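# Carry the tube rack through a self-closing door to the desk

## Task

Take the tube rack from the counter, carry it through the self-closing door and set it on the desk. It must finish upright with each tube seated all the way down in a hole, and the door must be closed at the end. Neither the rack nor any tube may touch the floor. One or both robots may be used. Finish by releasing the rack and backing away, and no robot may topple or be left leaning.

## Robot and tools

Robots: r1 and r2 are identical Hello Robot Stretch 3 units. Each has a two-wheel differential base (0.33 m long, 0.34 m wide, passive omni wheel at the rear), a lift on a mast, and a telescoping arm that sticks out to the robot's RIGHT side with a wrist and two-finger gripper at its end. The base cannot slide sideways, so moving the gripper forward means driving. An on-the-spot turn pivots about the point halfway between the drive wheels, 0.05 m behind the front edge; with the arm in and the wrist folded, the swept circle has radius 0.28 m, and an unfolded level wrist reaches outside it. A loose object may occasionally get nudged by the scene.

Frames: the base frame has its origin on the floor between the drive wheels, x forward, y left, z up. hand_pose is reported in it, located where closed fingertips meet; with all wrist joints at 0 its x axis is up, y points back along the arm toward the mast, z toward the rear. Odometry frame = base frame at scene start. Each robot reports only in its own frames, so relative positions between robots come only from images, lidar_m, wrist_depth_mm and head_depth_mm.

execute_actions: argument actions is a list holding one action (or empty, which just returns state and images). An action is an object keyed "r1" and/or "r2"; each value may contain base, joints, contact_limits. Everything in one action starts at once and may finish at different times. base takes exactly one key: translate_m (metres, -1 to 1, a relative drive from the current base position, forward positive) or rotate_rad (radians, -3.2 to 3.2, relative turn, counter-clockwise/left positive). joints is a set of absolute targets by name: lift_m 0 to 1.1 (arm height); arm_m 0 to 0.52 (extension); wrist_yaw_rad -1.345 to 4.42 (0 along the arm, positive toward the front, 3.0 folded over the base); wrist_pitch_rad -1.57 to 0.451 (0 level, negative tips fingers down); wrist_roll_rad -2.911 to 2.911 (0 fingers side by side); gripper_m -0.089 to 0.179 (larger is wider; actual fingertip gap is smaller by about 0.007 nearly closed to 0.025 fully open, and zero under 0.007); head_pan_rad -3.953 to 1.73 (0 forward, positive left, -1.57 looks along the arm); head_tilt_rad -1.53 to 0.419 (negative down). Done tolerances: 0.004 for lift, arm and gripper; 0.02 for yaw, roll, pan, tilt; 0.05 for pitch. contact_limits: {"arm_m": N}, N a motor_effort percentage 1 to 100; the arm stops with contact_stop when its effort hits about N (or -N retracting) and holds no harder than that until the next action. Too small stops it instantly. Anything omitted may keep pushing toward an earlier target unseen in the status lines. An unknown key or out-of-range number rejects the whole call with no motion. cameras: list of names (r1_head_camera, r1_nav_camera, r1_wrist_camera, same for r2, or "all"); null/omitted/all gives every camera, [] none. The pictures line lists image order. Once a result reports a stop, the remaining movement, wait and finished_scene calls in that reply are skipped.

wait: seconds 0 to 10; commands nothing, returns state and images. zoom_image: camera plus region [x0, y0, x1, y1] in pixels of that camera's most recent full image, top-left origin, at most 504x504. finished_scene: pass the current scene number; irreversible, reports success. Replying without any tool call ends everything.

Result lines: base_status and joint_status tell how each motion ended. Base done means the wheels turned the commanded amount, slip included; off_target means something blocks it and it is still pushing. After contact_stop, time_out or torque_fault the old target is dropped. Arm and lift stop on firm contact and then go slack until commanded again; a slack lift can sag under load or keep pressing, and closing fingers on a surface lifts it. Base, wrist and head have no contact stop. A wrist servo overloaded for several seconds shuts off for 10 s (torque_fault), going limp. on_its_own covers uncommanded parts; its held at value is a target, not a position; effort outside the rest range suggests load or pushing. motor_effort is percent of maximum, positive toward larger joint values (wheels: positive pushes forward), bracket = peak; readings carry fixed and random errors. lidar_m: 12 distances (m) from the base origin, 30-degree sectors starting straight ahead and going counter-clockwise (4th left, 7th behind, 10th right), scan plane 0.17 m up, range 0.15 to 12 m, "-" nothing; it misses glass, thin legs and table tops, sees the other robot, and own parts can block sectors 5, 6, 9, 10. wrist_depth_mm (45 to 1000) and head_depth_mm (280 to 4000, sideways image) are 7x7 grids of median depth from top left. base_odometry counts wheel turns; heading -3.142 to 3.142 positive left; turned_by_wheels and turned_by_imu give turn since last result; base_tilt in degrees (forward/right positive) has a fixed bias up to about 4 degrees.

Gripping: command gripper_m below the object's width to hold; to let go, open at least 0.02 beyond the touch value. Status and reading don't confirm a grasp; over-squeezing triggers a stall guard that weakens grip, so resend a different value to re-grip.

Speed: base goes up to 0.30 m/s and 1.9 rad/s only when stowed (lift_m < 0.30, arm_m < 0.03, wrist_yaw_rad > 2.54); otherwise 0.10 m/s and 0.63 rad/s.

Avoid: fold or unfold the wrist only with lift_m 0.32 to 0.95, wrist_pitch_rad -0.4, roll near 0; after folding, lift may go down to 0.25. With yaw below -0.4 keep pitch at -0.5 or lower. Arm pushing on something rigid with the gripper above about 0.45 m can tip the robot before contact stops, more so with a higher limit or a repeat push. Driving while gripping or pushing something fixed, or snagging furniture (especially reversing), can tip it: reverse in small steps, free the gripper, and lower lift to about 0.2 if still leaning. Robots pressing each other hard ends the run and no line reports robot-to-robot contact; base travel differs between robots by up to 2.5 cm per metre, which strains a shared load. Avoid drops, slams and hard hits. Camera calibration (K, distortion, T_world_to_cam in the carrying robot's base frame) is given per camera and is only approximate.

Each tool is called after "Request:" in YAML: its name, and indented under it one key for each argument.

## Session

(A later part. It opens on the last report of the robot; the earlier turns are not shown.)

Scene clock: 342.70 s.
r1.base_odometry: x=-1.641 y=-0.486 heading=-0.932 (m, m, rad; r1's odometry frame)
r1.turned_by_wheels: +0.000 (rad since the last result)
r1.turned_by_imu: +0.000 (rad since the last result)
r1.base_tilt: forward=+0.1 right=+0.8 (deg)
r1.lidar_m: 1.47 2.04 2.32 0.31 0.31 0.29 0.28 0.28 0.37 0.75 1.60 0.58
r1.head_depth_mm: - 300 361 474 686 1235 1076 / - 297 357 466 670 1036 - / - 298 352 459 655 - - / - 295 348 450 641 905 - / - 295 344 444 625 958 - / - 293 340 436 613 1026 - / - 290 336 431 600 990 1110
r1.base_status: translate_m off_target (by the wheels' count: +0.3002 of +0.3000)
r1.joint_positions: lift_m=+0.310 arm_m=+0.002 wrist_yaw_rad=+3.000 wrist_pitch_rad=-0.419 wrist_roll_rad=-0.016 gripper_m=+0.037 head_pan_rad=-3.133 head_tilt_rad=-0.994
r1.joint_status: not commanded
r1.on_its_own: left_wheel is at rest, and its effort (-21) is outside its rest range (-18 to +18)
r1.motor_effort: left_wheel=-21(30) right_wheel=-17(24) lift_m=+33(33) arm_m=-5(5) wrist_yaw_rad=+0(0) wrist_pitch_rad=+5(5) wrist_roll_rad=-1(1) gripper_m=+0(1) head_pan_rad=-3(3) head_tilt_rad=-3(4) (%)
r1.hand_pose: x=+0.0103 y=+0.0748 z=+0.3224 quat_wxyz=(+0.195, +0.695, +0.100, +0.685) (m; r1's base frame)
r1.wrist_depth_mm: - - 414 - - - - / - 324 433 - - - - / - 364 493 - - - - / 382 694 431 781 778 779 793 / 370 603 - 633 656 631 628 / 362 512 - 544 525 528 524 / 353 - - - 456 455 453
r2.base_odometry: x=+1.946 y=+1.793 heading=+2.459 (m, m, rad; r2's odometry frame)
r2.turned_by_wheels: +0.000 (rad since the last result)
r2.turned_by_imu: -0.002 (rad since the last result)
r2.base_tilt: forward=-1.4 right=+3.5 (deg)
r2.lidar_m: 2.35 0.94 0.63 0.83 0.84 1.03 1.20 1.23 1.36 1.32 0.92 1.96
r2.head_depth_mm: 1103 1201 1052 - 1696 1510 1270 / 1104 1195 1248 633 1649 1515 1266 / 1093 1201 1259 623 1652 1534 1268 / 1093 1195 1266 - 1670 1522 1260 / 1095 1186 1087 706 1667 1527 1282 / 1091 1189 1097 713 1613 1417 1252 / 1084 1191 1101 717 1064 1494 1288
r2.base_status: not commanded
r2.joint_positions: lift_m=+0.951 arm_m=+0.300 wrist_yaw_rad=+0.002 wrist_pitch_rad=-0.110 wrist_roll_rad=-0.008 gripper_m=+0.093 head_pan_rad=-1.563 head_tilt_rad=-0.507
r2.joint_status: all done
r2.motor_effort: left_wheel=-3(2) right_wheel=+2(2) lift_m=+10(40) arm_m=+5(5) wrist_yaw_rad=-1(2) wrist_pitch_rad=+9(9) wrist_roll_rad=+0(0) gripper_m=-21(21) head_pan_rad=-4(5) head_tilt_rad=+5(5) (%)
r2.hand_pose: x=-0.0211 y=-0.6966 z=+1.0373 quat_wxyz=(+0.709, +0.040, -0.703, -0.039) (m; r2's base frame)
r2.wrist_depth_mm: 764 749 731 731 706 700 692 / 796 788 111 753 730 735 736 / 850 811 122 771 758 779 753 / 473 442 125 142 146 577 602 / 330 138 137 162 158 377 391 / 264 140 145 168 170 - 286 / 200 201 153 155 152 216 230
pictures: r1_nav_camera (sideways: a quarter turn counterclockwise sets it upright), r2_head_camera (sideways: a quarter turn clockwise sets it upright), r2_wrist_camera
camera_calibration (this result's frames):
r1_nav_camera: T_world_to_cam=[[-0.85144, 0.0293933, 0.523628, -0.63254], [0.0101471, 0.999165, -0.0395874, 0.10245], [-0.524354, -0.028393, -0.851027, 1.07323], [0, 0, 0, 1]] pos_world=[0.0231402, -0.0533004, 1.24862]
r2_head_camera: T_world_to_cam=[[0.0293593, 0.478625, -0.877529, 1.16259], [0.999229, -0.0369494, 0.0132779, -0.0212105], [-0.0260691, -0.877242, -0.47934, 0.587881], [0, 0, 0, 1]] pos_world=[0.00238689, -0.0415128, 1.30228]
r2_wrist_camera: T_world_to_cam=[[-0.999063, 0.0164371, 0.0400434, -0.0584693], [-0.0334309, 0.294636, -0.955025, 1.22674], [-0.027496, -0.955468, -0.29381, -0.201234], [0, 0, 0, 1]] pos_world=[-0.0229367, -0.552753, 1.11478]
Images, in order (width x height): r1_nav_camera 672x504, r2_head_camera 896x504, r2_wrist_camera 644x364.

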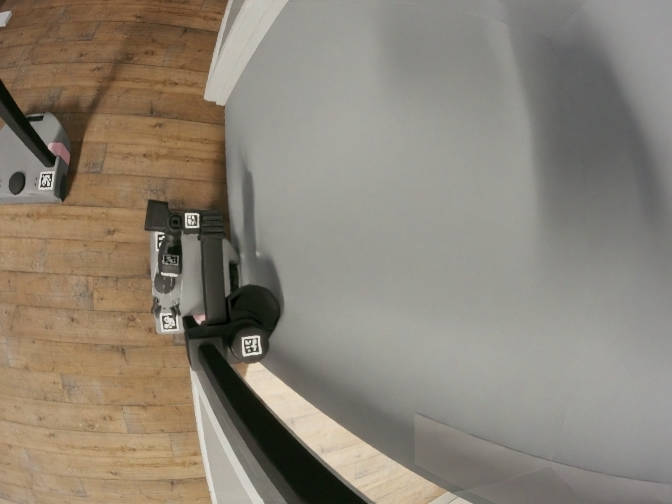

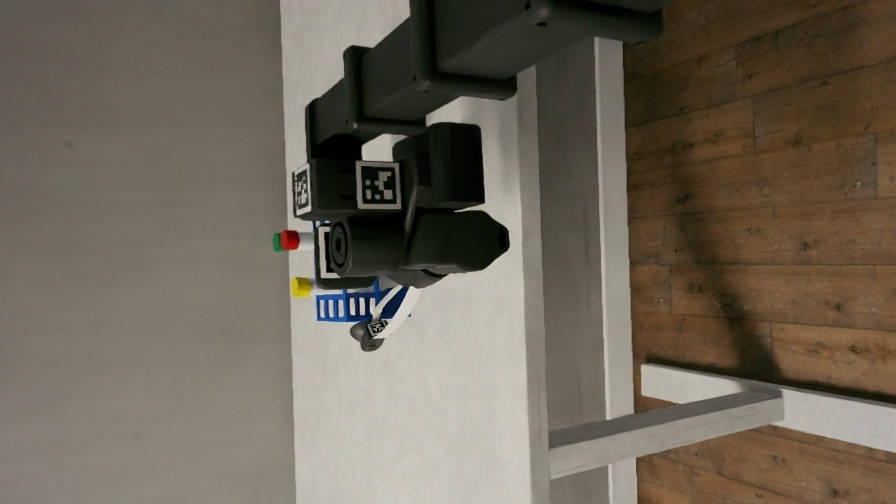

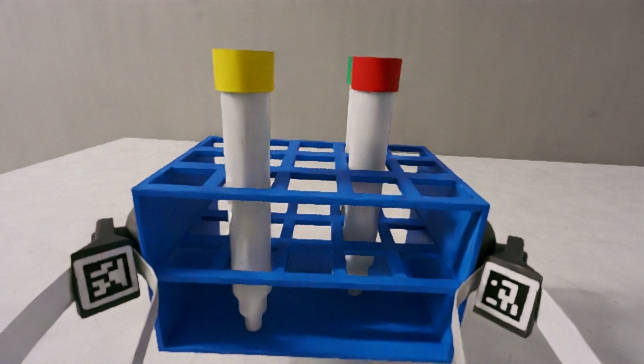

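Request:
execute_actions:
  actions:
    - {"r1":{"base":{"translate_m":0.2}},"r2":{"joints":{"lift_m":0.92}}}
  cameras: ["r1_nav_camera","r1_head_camera","r2_wrist_camera"]

Scene clock: 353.60 s.
r1.base_odometry: x=-1.521 y=-0.647 heading=-0.932 (m, m, rad; r1's odometry frame)
r1.turned_by_wheels: +0.000 (rad since the last result)
r1.turned_by_imu: -0.001 (rad since the last result)
r1.base_tilt: forward=+0.0 right=+0.8 (deg)
r1.lidar_m: 1.27 1.83 2.30 0.94 0.40 0.39 0.38 0.40 0.58 1.52 0.45 0.48
r1.head_depth_mm: 332 393 480 615 819 1053 1092 / 334 395 484 625 876 1168 - / 335 398 489 632 890 - - / 338 401 492 637 904 1228 - / 340 403 497 645 921 1230 - / 341 407 502 652 938 1220 - / 343 409 505 661 950 1222 1110
r1.base_status: done
r1.joint_positions: lift_m=+0.310 arm_m=+0.002 wrist_yaw_rad=+3.000 wrist_pitch_rad=-0.419 wrist_roll_rad=-0.016 gripper_m=+0.037 head_pan_rad=-3.133 head_tilt_rad=-0.994
r1.joint_status: not commanded
r1.motor_effort: left_wheel=+3(16) right_wheel=-1(11) lift_m=+33(33) arm_m=-4(5) wrist_yaw_rad=-1(0) wrist_pitch_rad=+5(5) wrist_roll_rad=-1(1) gripper_m=+0(0) head_pan_rad=-3(3) head_tilt_rad=-4(3) (%)
r1.hand_pose: x=+0.0103 y=+0.0748 z=+0.3224 quat_wxyz=(+0.195, +0.695, +0.100, +0.685) (m; r1's base frame)
r1.wrist_depth_mm: 367 - - - - - - / 346 450 - - - - - / 349 481 - - - - - / 368 489 778 766 761 778 778 / 399 499 - 631 656 621 623 / 441 496 - 547 527 524 532 / 433 - - - 452 455 451
r2.base_odometry: x=+1.946 y=+1.793 heading=+2.459 (m, m, rad; r2's odometry frame)
r2.turned_by_wheels: +0.000 (rad since the last result)
r2.turned_by_imu: -0.001 (rad since the last result)
r2.base_tilt: forward=-1.4 right=+3.5 (deg)
r2.lidar_m: 2.34 0.63 0.47 0.78 0.82 1.03 1.20 1.23 1.36 1.32 0.92 1.96
r2.head_depth_mm: 1094 1199 1050 746 - 1486 1254 / 1095 1201 1139 - 1689 1513 1263 / 1099 1193 1152 - 1663 1511 1265 / 1092 1198 1171 - 1656 1513 1269 / 1089 1193 1087 687 1660 1528 1280 / 1086 1195 1102 713 1637 1409 1253 / 1088 1186 1101 716 1069 1506 1292
r2.base_status: not commanded
r2.joint_positions: lift_m=+0.921 arm_m=+0.300 wrist_yaw_rad=+0.002 wrist_pitch_rad=-0.110 wrist_roll_rad=-0.008 gripper_m=+0.093 head_pan_rad=-1.563 head_tilt_rad=-0.507
r2.joint_status: all done
r2.motor_effort: left_wheel=-2(2) right_wheel=+2(2) lift_m=+10(10) arm_m=+5(5) wrist_yaw_rad=+0(1) wrist_pitch_rad=+9(9) wrist_roll_rad=-1(0) gripper_m=-21(21) head_pan_rad=-3(4) head_tilt_rad=+5(5) (%)
r2.hand_pose: x=-0.0211 y=-0.6966 z=+1.0073 quat_wxyz=(+0.709, +0.040, -0.703, -0.039) (m; r2's base frame)
r2.wrist_depth_mm: 769 765 741 716 711 700 699 / 802 782 109 760 735 741 738 / 819 720 121 690 769 772 748 / 385 362 124 141 146 467 490 / 270 138 137 163 158 306 316 / 216 140 145 168 170 - 234 / 165 164 153 155 152 176 187
pictures: r1_head_camera (sideways: a quarter turn clockwise sets it upright), r1_nav_camera (sideways: a quarter turn counterclockwise sets it upright), r2_wrist_camera
camera_calibration (this result's frames):
r1_head_camera: T_world_to_cam=[[0.82511, -0.0117322, -0.56485, 0.750888], [-0.00823686, -0.999928, 0.00873692, -0.0100828], [-0.564912, -0.00255633, -0.825147, 1.03184], [0, 0, 0, 1]] pos_world=[-0.0367485, 0.00136524, 1.27565]
r1_nav_camera: T_world_to_cam=[[-0.851439, 0.0293951, 0.523629, -0.632542], [0.0101492, 0.999165, -0.0395874, 0.10245], [-0.524355, -0.0283918, -0.851026, 1.07322], [0, 0, 0, 1]] pos_world=[0.02314, -0.0533004, 1.24862]
r2_wrist_camera: T_world_to_cam=[[-0.999063, 0.016437, 0.0400435, -0.0572682], [-0.0334309, 0.294636, -0.955025, 1.19809], [-0.027496, -0.955468, -0.29381, -0.21005], [0, 0, 0, 1]] pos_world=[-0.0229367, -0.552756, 1.08479]
Images, in order (width x height): r1_head_camera 896x504, r1_nav_camera 672x504, r2_wrist_camera 644x364.

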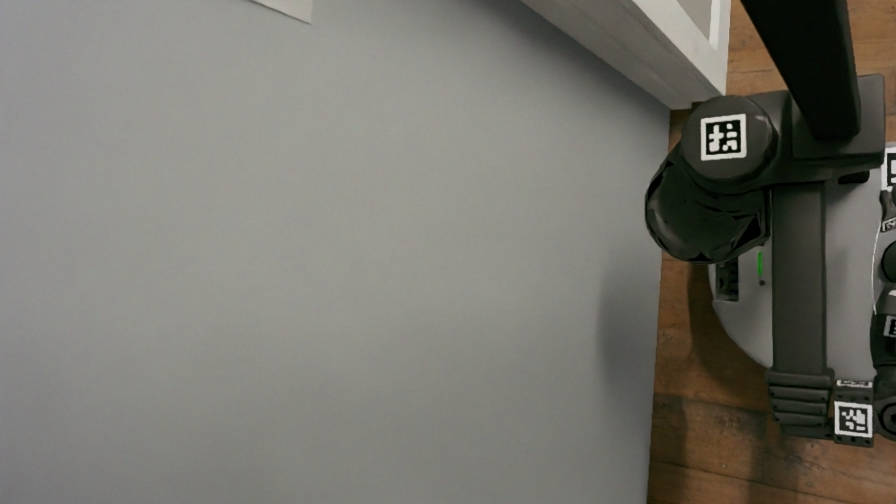

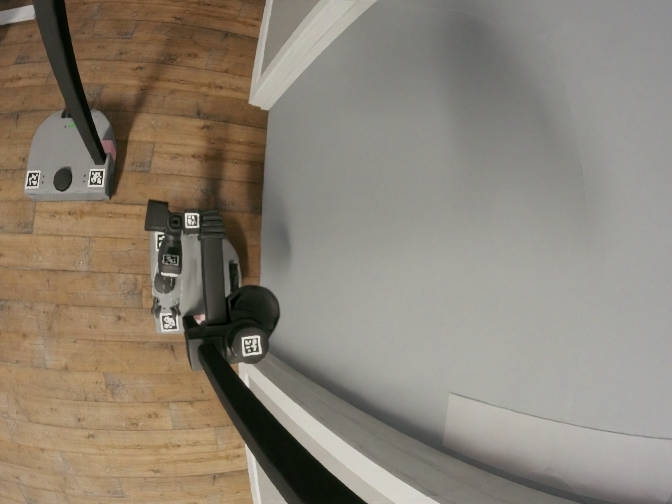

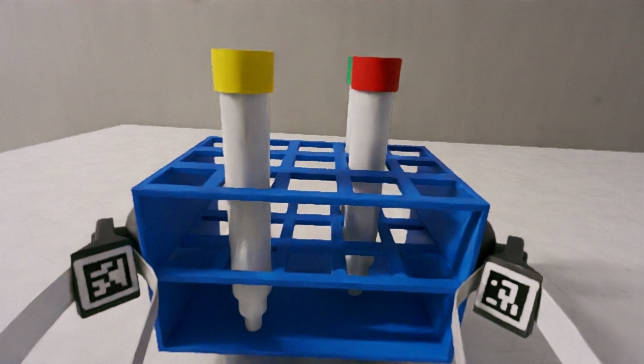

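Request:
execute_actions:
  actions:
    - {"r2":{"joints":{"lift_m":0.908}}}
  cameras: ["r2_wrist_camera"]

Scene clock: 360.97 s.
r1.base_odometry: x=-1.521 y=-0.647 heading=-0.932 (m, m, rad; r1's odometry frame)
r1.turned_by_wheels: +0.000 (rad since the last result)
r1.turned_by_imu: -0.001 (rad since the last result)
r1.base_tilt: forward=+0.0 right=+0.9 (deg)
r1.lidar_m: 1.26 1.83 2.30 0.94 0.40 0.39 0.38 0.40 0.58 1.53 0.45 0.48
r1.head_depth_mm: 332 392 480 618 814 1055 1087 / 334 396 485 625 873 1176 - / 336 399 489 631 894 - - / 338 401 494 640 905 1229 - / 340 404 498 645 922 1224 - / 342 406 502 652 934 1223 - / 344 410 507 659 948 1226 1116
r1.base_status: not commanded
r1.joint_positions: lift_m=+0.310 arm_m=+0.002 wrist_yaw_rad=+3.000 wrist_pitch_rad=-0.419 wrist_roll_rad=-0.016 gripper_m=+0.037 head_pan_rad=-3.133 head_tilt_rad=-0.994
r1.joint_status: not commanded
r1.motor_effort: left_wheel=+2(2) right_wheel=-1(0) lift_m=+33(33) arm_m=-5(5) wrist_yaw_rad=-1(1) wrist_pitch_rad=+5(5) wrist_roll_rad=-1(1) gripper_m=+0(0) head_pan_rad=-4(3) head_tilt_rad=-3(3) (%)
r1.hand_pose: x=+0.0103 y=+0.0748 z=+0.3224 quat_wxyz=(+0.195, +0.695, +0.100, +0.685) (m; r1's base frame)
r1.wrist_depth_mm: 361 - - - - - - / 347 458 - - - - - / 346 483 - - - - - / 373 492 769 778 759 798 790 / 403 506 - 630 649 637 630 / 435 494 - 545 535 534 531 / 435 - - - 453 459 462
r2.base_odometry: x=+1.946 y=+1.793 heading=+2.459 (m, m, rad; r2's odometry frame)
r2.turned_by_wheels: +0.000 (rad since the last result)
r2.turned_by_imu: -0.001 (rad since the last result)
r2.base_tilt: forward=-1.4 right=+3.5 (deg)
r2.lidar_m: 2.35 0.63 0.47 0.78 0.82 1.03 1.20 1.23 1.36 1.32 0.92 1.96
r2.head_depth_mm: 1103 1204 1053 729 - 1428 1252 / 1101 1200 1062 - 1688 1517 1261 / 1090 1196 1155 - 1652 1528 1261 / 1098 1187 1124 - 1698 1524 1270 / 1091 1202 1081 675 1657 1534 1269 / 1092 1193 1097 714 1614 1417 1251 / 1089 1193 1104 716 1072 1501 1278
r2.base_status: not commanded
r2.joint_positions: lift_m=+0.909 arm_m=+0.300 wrist_yaw_rad=+0.002 wrist_pitch_rad=-0.110 wrist_roll_rad=-0.008 gripper_m=+0.093 head_pan_rad=-1.563 head_tilt_rad=-0.507
r2.joint_status: all done
r2.motor_effort: left_wheel=-2(3) right_wheel=+2(2) lift_m=+10(11) arm_m=+5(5) wrist_yaw_rad=-1(1) wrist_pitch_rad=+9(9) wrist_roll_rad=+0(0) gripper_m=-21(21) head_pan_rad=-3(3) head_tilt_rad=+5(5) (%)
r2.hand_pose: x=-0.0211 y=-0.6966 z=+0.9953 quat_wxyz=(+0.709, +0.040, -0.703, -0.039) (m; r2's base frame)
r2.wrist_depth_mm: 762 743 734 723 711 709 690 / 801 794 110 759 732 739 714 / 815 651 121 631 689 748 751 / 349 327 125 141 145 427 446 / 246 138 137 163 158 281 287 / 196 140 145 167 171 - 214 / 151 150 148 150 152 160 170
pictures: r2_wrist_camera
camera_calibration (this result's frames):
r2_wrist_camera: T_world_to_cam=[[-0.999063, 0.016437, 0.0400434, -0.0567873], [-0.0334308, 0.294636, -0.955025, 1.18663], [-0.027496, -0.955468, -0.29381, -0.213578], [0, 0, 0, 1]] pos_world=[-0.0229367, -0.552757, 1.07278]
Images, in order (width x height): r2_wrist_camera 644x364.

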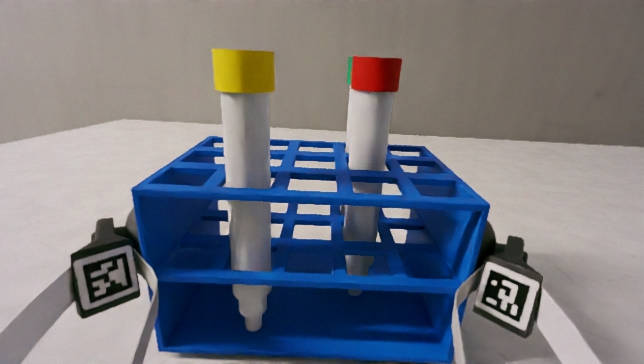

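Request:
execute_actions:
  actions:
    - {"r2":{"joints":{"lift_m":0.900}}}
  cameras: ["r2_wrist_camera"]

Scene clock: 367.60 s.
r1.base_odometry: x=-1.521 y=-0.647 heading=-0.932 (m, m, rad; r1's odometry frame)
r1.turned_by_wheels: +0.000 (rad since the last result)
r1.turned_by_imu: -0.001 (rad since the last result)
r1.base_tilt: forward=-0.1 right=+0.7 (deg)
r1.lidar_m: 1.26 1.84 2.29 0.94 0.40 0.39 0.38 0.40 0.58 1.53 0.45 0.48
r1.head_depth_mm: 331 393 480 616 820 1055 1088 / 334 395 484 622 877 1170 - / 336 398 487 633 890 - - / 337 402 493 638 905 1226 - / 340 403 498 646 917 1226 - / 342 407 502 651 936 1218 - / 344 409 506 661 949 1229 1112
r1.base_status: not commanded
r1.joint_positions: lift_m=+0.310 arm_m=+0.002 wrist_yaw_rad=+3.000 wrist_pitch_rad=-0.419 wrist_roll_rad=-0.016 gripper_m=+0.037 head_pan_rad=-3.133 head_tilt_rad=-0.994
r1.joint_status: not commanded
r1.motor_effort: left_wheel=+1(1) right_wheel=-1(1) lift_m=+33(34) arm_m=-5(5) wrist_yaw_rad=+0(0) wrist_pitch_rad=+5(5) wrist_roll_rad=-1(1) gripper_m=+0(1) head_pan_rad=-3(3) head_tilt_rad=-4(4) (%)
r1.hand_pose: x=+0.0103 y=+0.0748 z=+0.3224 quat_wxyz=(+0.195, +0.695, +0.100, +0.685) (m; r1's base frame)
r1.wrist_depth_mm: 361 - - - - - - / 347 455 - - - - - / 351 483 - - - - - / 374 491 750 771 778 797 772 / 404 505 - 620 653 621 625 / 434 494 - 541 523 524 523 / 437 - - - 458 458 455
r2.base_odometry: x=+1.946 y=+1.793 heading=+2.459 (m, m, rad; r2's odometry frame)
r2.turned_by_wheels: +0.000 (rad since the last result)
r2.turned_by_imu: -0.001 (rad since the last result)
r2.base_tilt: forward=-1.4 right=+3.5 (deg)
r2.lidar_m: 2.35 0.63 0.47 0.78 0.82 1.03 1.20 1.23 1.36 1.32 0.92 1.96
r2.head_depth_mm: 1096 1198 1050 724 - - 1262 / 1101 1196 1067 - 1695 1514 1263 / 1092 1190 1113 - 1695 1515 1263 / 1089 1197 1082 - 1677 1529 1268 / 1093 1192 1090 675 1659 1525 1277 / 1093 1188 1097 710 1634 1415 1252 / 1088 1189 1110 716 1073 1497 1283
r2.base_status: not commanded
r2.joint_positions: lift_m=+0.901 arm_m=+0.300 wrist_yaw_rad=+0.002 wrist_pitch_rad=-0.098 wrist_roll_rad=-0.008 gripper_m=+0.093 head_pan_rad=-1.563 head_tilt_rad=-0.507
r2.joint_status: all done
r2.motor_effort: left_wheel=-2(3) right_wheel=+2(2) lift_m=+9(12) arm_m=+5(5) wrist_yaw_rad=-1(1) wrist_pitch_rad=+5(9) wrist_roll_rad=+0(0) gripper_m=-22(21) head_pan_rad=-3(4) head_tilt_rad=+5(5) (%)
r2.hand_pose: x=-0.0211 y=-0.6972 z=+0.9903 quat_wxyz=(+0.709, +0.036, -0.703, -0.034) (m; r2's base frame)
r2.wrist_depth_mm: 771 761 724 726 715 703 689 / 810 783 116 750 742 743 716 / 825 658 123 633 691 767 748 / 345 298 126 151 147 423 440 / 238 138 143 164 159 270 282 / 190 140 144 170 155 - 206 / 144 146 146 149 152 154 164
pictures: r2_wrist_camera
camera_calibration (this result's frames):
r2_wrist_camera: T_world_to_cam=[[-0.999063, 0.016905, 0.0398309, -0.0560401], [-0.0334147, 0.283414, -0.958415, 1.17758], [-0.0274906, -0.958849, -0.282584, -0.22909], [0, 0, 0, 1]] pos_world=[-0.0229371, -0.552457, 1.0661]
Images, in order (width x height): r2_wrist_camera 644x364.

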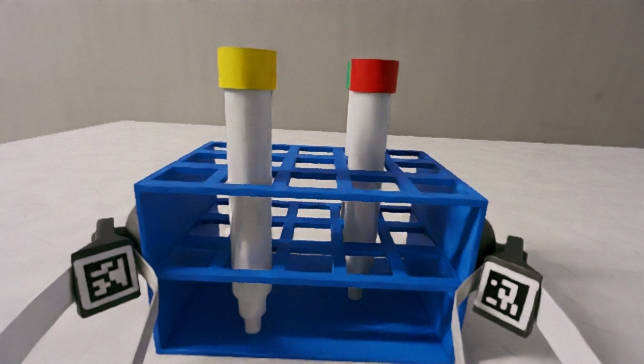

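Touched down. Releasing.

Request:
execute_actions:
  actions:
    - {"r2":{"joints":{"gripper_m":0.179}}}
  cameras: ["r2_wrist_camera"]

Request:
execute_actions:
  actions:
    - {"r2":{"joints":{"arm_m":0.0}}}
  cameras: ["r2_wrist_camera","r2_head_camera","r1_head_camera"]

Scene clock: 374.53 s.
r1.base_odometry: x=-1.521 y=-0.647 heading=-0.932 (m, m, rad; r1's odometry frame)
r1.turned_by_wheels: +0.000 (rad since the last result)
r1.turned_by_imu: -0.001 (rad since the last result)
r1.base_tilt: forward=-0.1 right=+0.8 (deg)
r1.lidar_m: 1.26 1.84 2.30 0.94 0.40 0.39 0.38 0.40 0.58 1.53 0.45 0.48
r1.head_depth_mm: 332 392 479 618 815 1057 1090 / 334 395 484 623 877 1170 - / 336 398 487 631 894 - - / 338 401 493 638 906 1231 - / 339 403 495 647 919 1225 - / 342 407 501 653 932 1223 - / 343 410 506 660 947 1226 1113
r1.base_status: not commanded
r1.joint_positions: lift_m=+0.310 arm_m=+0.002 wrist_yaw_rad=+3.000 wrist_pitch_rad=-0.419 wrist_roll_rad=-0.016 gripper_m=+0.037 head_pan_rad=-3.133 head_tilt_rad=-0.994
r1.joint_status: not commanded
r1.motor_effort: left_wheel=+2(1) right_wheel=+0(0) lift_m=+33(33) arm_m=-5(4) wrist_yaw_rad=-1(1) wrist_pitch_rad=+5(5) wrist_roll_rad=-1(1) gripper_m=+1(0) head_pan_rad=-3(3) head_tilt_rad=-4(4) (%)
r1.hand_pose: x=+0.0103 y=+0.0748 z=+0.3224 quat_wxyz=(+0.195, +0.695, +0.100, +0.685) (m; r1's base frame)
r1.wrist_depth_mm: 361 - - - - - - / 348 459 - - - - - / 346 481 - - - - - / 371 482 757 767 784 769 790 / 407 506 - 628 652 640 637 / 436 494 - 540 524 531 532 / 434 - - - 457 461 451
r2.base_odometry: x=+1.946 y=+1.793 heading=+2.459 (m, m, rad; r2's odometry frame)
r2.turned_by_wheels: +0.000 (rad since the last result)
r2.turned_by_imu: -0.002 (rad since the last result)
r2.base_tilt: forward=-1.3 right=+3.5 (deg)
r2.lidar_m: 2.35 0.63 0.47 0.78 0.82 1.03 1.20 1.23 1.36 1.32 0.92 1.96
r2.head_depth_mm: 1103 1199 1044 727 - - 1265 / 1100 1204 1057 - 1706 1522 1260 / 1095 1194 1115 - 1685 1520 1268 / 1088 1188 1081 - 1687 1525 1273 / 1096 1186 1091 683 1657 1523 1275 / 1095 1181 1099 711 1614 1406 1258 / 1090 1189 1108 717 1076 1494 1283
r2.base_status: not commanded
r2.joint_positions: lift_m=+0.901 arm_m=+0.300 wrist_yaw_rad=+0.002 wrist_pitch_rad=-0.098 wrist_roll_rad=-0.008 gripper_m=+0.179 head_pan_rad=-1.563 head_tilt_rad=-0.507
r2.joint_status: all done
r2.motor_effort: left_wheel=-2(3) right_wheel=+2(2) lift_m=+9(9) arm_m=+5(5) wrist_yaw_rad=+0(1) wrist_pitch_rad=+5(5) wrist_roll_rad=+0(0) gripper_m=+0(92) head_pan_rad=-4(3) head_tilt_rad=+5(5) (%)
r2.hand_pose: x=-0.0211 y=-0.6972 z=+0.9903 quat_wxyz=(+0.709, +0.036, -0.703, -0.034) (m; r2's base frame)
r2.wrist_depth_mm: 756 756 727 726 717 704 686 / 808 798 114 768 735 737 724 / 829 653 123 643 695 758 757 / 341 320 125 151 147 420 440 / 252 149 139 164 158 253 281 / - 154 143 170 154 182 207 / 146 143 146 150 151 154 156
pictures: r2_wrist_camera
camera_calibration (this result's frames):
r2_wrist_camera: T_world_to_cam=[[-0.999063, 0.0169031, 0.0398302, -0.0560402], [-0.0334146, 0.283414, -0.958415, 1.17758], [-0.0274887, -0.958849, -0.282584, -0.22909], [0, 0, 0, 1]] pos_world=[-0.0229369, -0.552457, 1.0661]
Images, in order (width x height): r2_wrist_camera 644x364.

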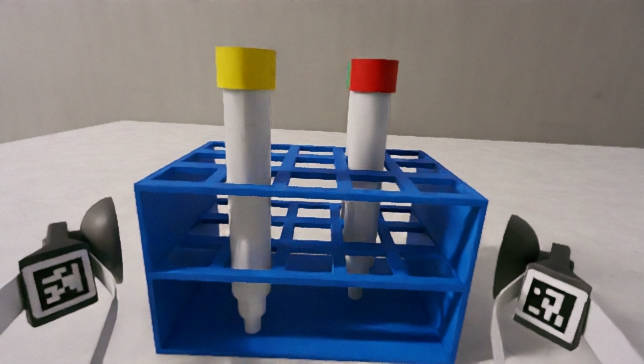

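Scene clock: 377.97 s.
r1.base_odometry: x=-1.521 y=-0.647 heading=-0.932 (m, m, rad; r1's odometry frame)
r1.turned_by_wheels: +0.000 (rad since the last result)
r1.turned_by_imu: -0.001 (rad since the last result)
r1.base_tilt: forward=+0.0 right=+0.9 (deg)
r1.lidar_m: 1.26 1.84 2.30 0.94 0.40 0.39 0.38 0.40 0.58 1.52 0.45 0.48
r1.head_depth_mm: 332 392 480 619 817 1050 1090 / 334 396 484 626 874 1176 - / 336 398 487 633 894 - - / 338 401 493 638 907 1230 - / 340 404 497 645 918 1230 - / 342 407 501 655 932 1224 - / 344 410 507 662 949 1229 1115
r1.base_status: not commanded
r1.joint_positions: lift_m=+0.310 arm_m=+0.002 wrist_yaw_rad=+3.000 wrist_pitch_rad=-0.419 wrist_roll_rad=-0.016 gripper_m=+0.037 head_pan_rad=-3.133 head_tilt_rad=-0.994
r1.joint_status: not commanded
r1.motor_effort: left_wheel=+1(2) right_wheel=-1(1) lift_m=+33(34) arm_m=-5(5) wrist_yaw_rad=-1(0) wrist_pitch_rad=+5(5) wrist_roll_rad=-1(1) gripper_m=+0(1) head_pan_rad=-3(3) head_tilt_rad=-4(3) (%)
r1.hand_pose: x=+0.0103 y=+0.0748 z=+0.3224 quat_wxyz=(+0.195, +0.695, +0.100, +0.685) (m; r1's base frame)
r1.wrist_depth_mm: 362 - - - - - - / 346 458 - - - - - / 350 483 - - - - - / 374 485 773 755 778 778 778 / 402 498 - 630 647 630 632 / 437 490 - 550 534 524 520 / 438 - - - 460 452 454
r2.base_odometry: x=+1.946 y=+1.793 heading=+2.459 (m, m, rad; r2's odometry frame)
r2.turned_by_wheels: +0.000 (rad since the last result)
r2.turned_by_imu: -0.001 (rad since the last result)
r2.base_tilt: forward=-1.4 right=+3.4 (deg)
r2.lidar_m: 2.34 0.51 0.47 0.78 0.82 1.03 1.20 1.23 1.36 1.32 0.92 1.96
r2.head_depth_mm: 1102 1195 1047 692 1680 1567 - / 1097 1205 1062 695 1628 1556 - / 1099 1205 1067 701 1651 - - / 1094 1199 1075 691 1653 - - / 1093 1195 1085 706 1650 1529 1265 / 1088 1193 1099 711 1157 1406 1255 / 1086 1191 1107 719 1075 1507 1292
r2.base_status: not commanded
r2.joint_positions: lift_m=+0.901 arm_m=+0.000 wrist_yaw_rad=+0.001 wrist_pitch_rad=-0.098 wrist_roll_rad=-0.008 gripper_m=+0.179 head_pan_rad=-1.563 head_tilt_rad=-0.507
r2.joint_status: all done
r2.motor_effort: left_wheel=-2(2) right_wheel=+2(2) lift_m=+9(9) arm_m=-5(5) wrist_yaw_rad=-1(1) wrist_pitch_rad=+5(5) wrist_roll_rad=+0(0) gripper_m=+0(0) head_pan_rad=-3(3) head_tilt_rad=+5(5) (%)
r2.hand_pose: x=-0.0211 y=-0.3980 z=+0.9903 quat_wxyz=(+0.709, +0.036, -0.703, -0.034) (m; r2's base frame)
r2.wrist_depth_mm: - - - - 991 - 971 / - - - - - - - / - 663 715 457 863 972 - / 344 357 376 387 406 426 446 / - 721 819 301 297 298 293 / - - - - - - - / - - - - - - -
pictures: r1_head_camera (sideways: a quarter turn clockwise sets it upright), r2_head_camera (sideways: a quarter turn clockwise sets it upright), r2_wrist_camera
camera_calibration (this result's frames):
r1_head_camera: T_world_to_cam=[[0.82511, -0.0117322, -0.56485, 0.750888], [-0.00823686, -0.999928, 0.00873692, -0.0100828], [-0.564912, -0.00255633, -0.825147, 1.03184], [0, 0, 0, 1]] pos_world=[-0.0367485, 0.00136524, 1.27565]
r2_head_camera: T_world_to_cam=[[0.0293612, 0.47859, -0.877548, 1.16261], [0.999229, -0.0369522, 0.0132797, -0.0212128], [-0.0260718, -0.877261, -0.479306, 0.587836], [0, 0, 0, 1]] pos_world=[0.00238675, -0.0415128, 1.30228]
r2_wrist_camera: T_world_to_cam=[[-0.999061, 0.017066, 0.0398303, -0.0610748], [-0.0333685, 0.283419, -0.958415, 1.09275], [-0.027645, -0.958844, -0.282584, 0.0578552], [0, 0, 0, 1]] pos_world=[-0.0229545, -0.253191, 1.06609]
Images, in order (width x height): r1_head_camera 896x504, r2_head_camera 896x504, r2_wrist_camera 644x364.

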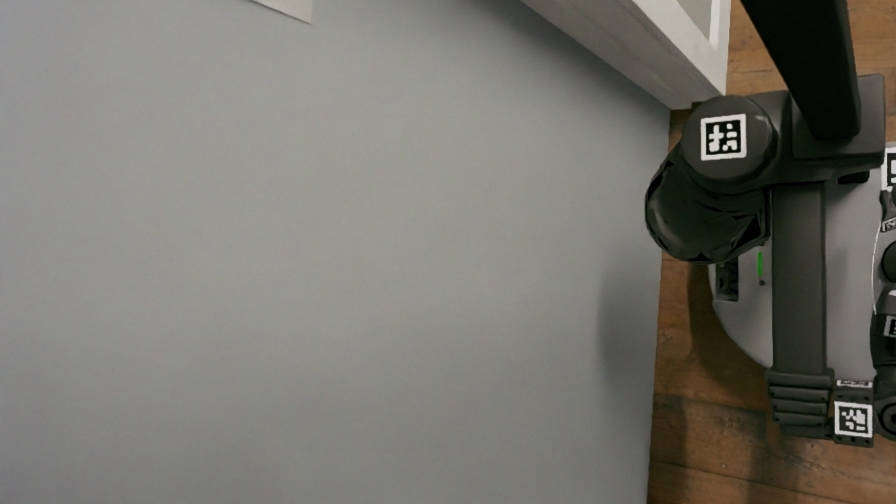

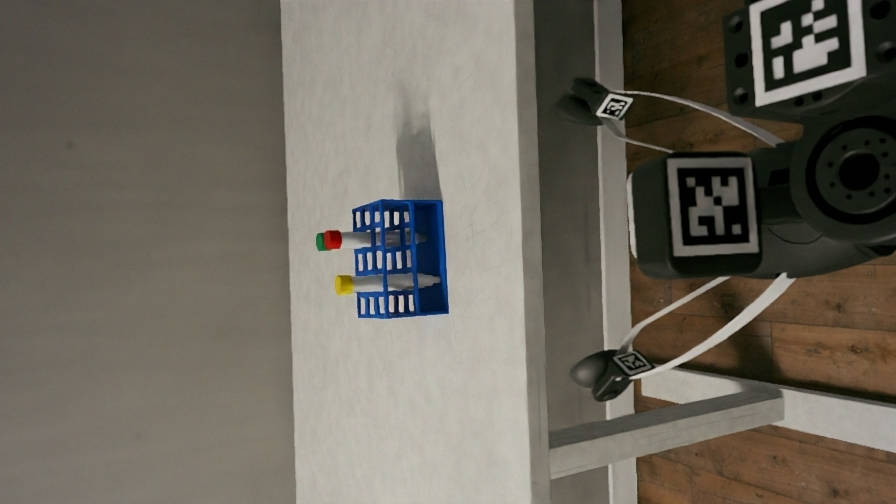

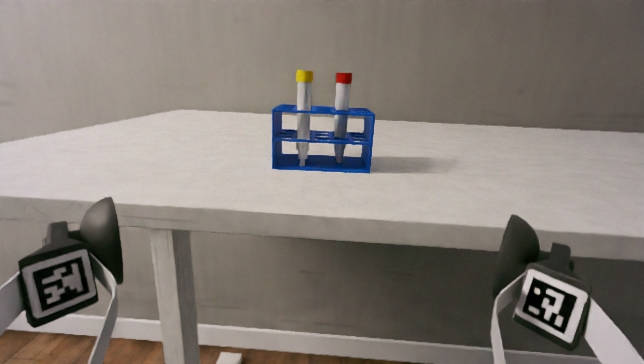

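The rack is upright, the tubes are level, the door is shut and both robots are clear.

Request:
finished_scene:
  scene: 2

The scene is finished: the task was done.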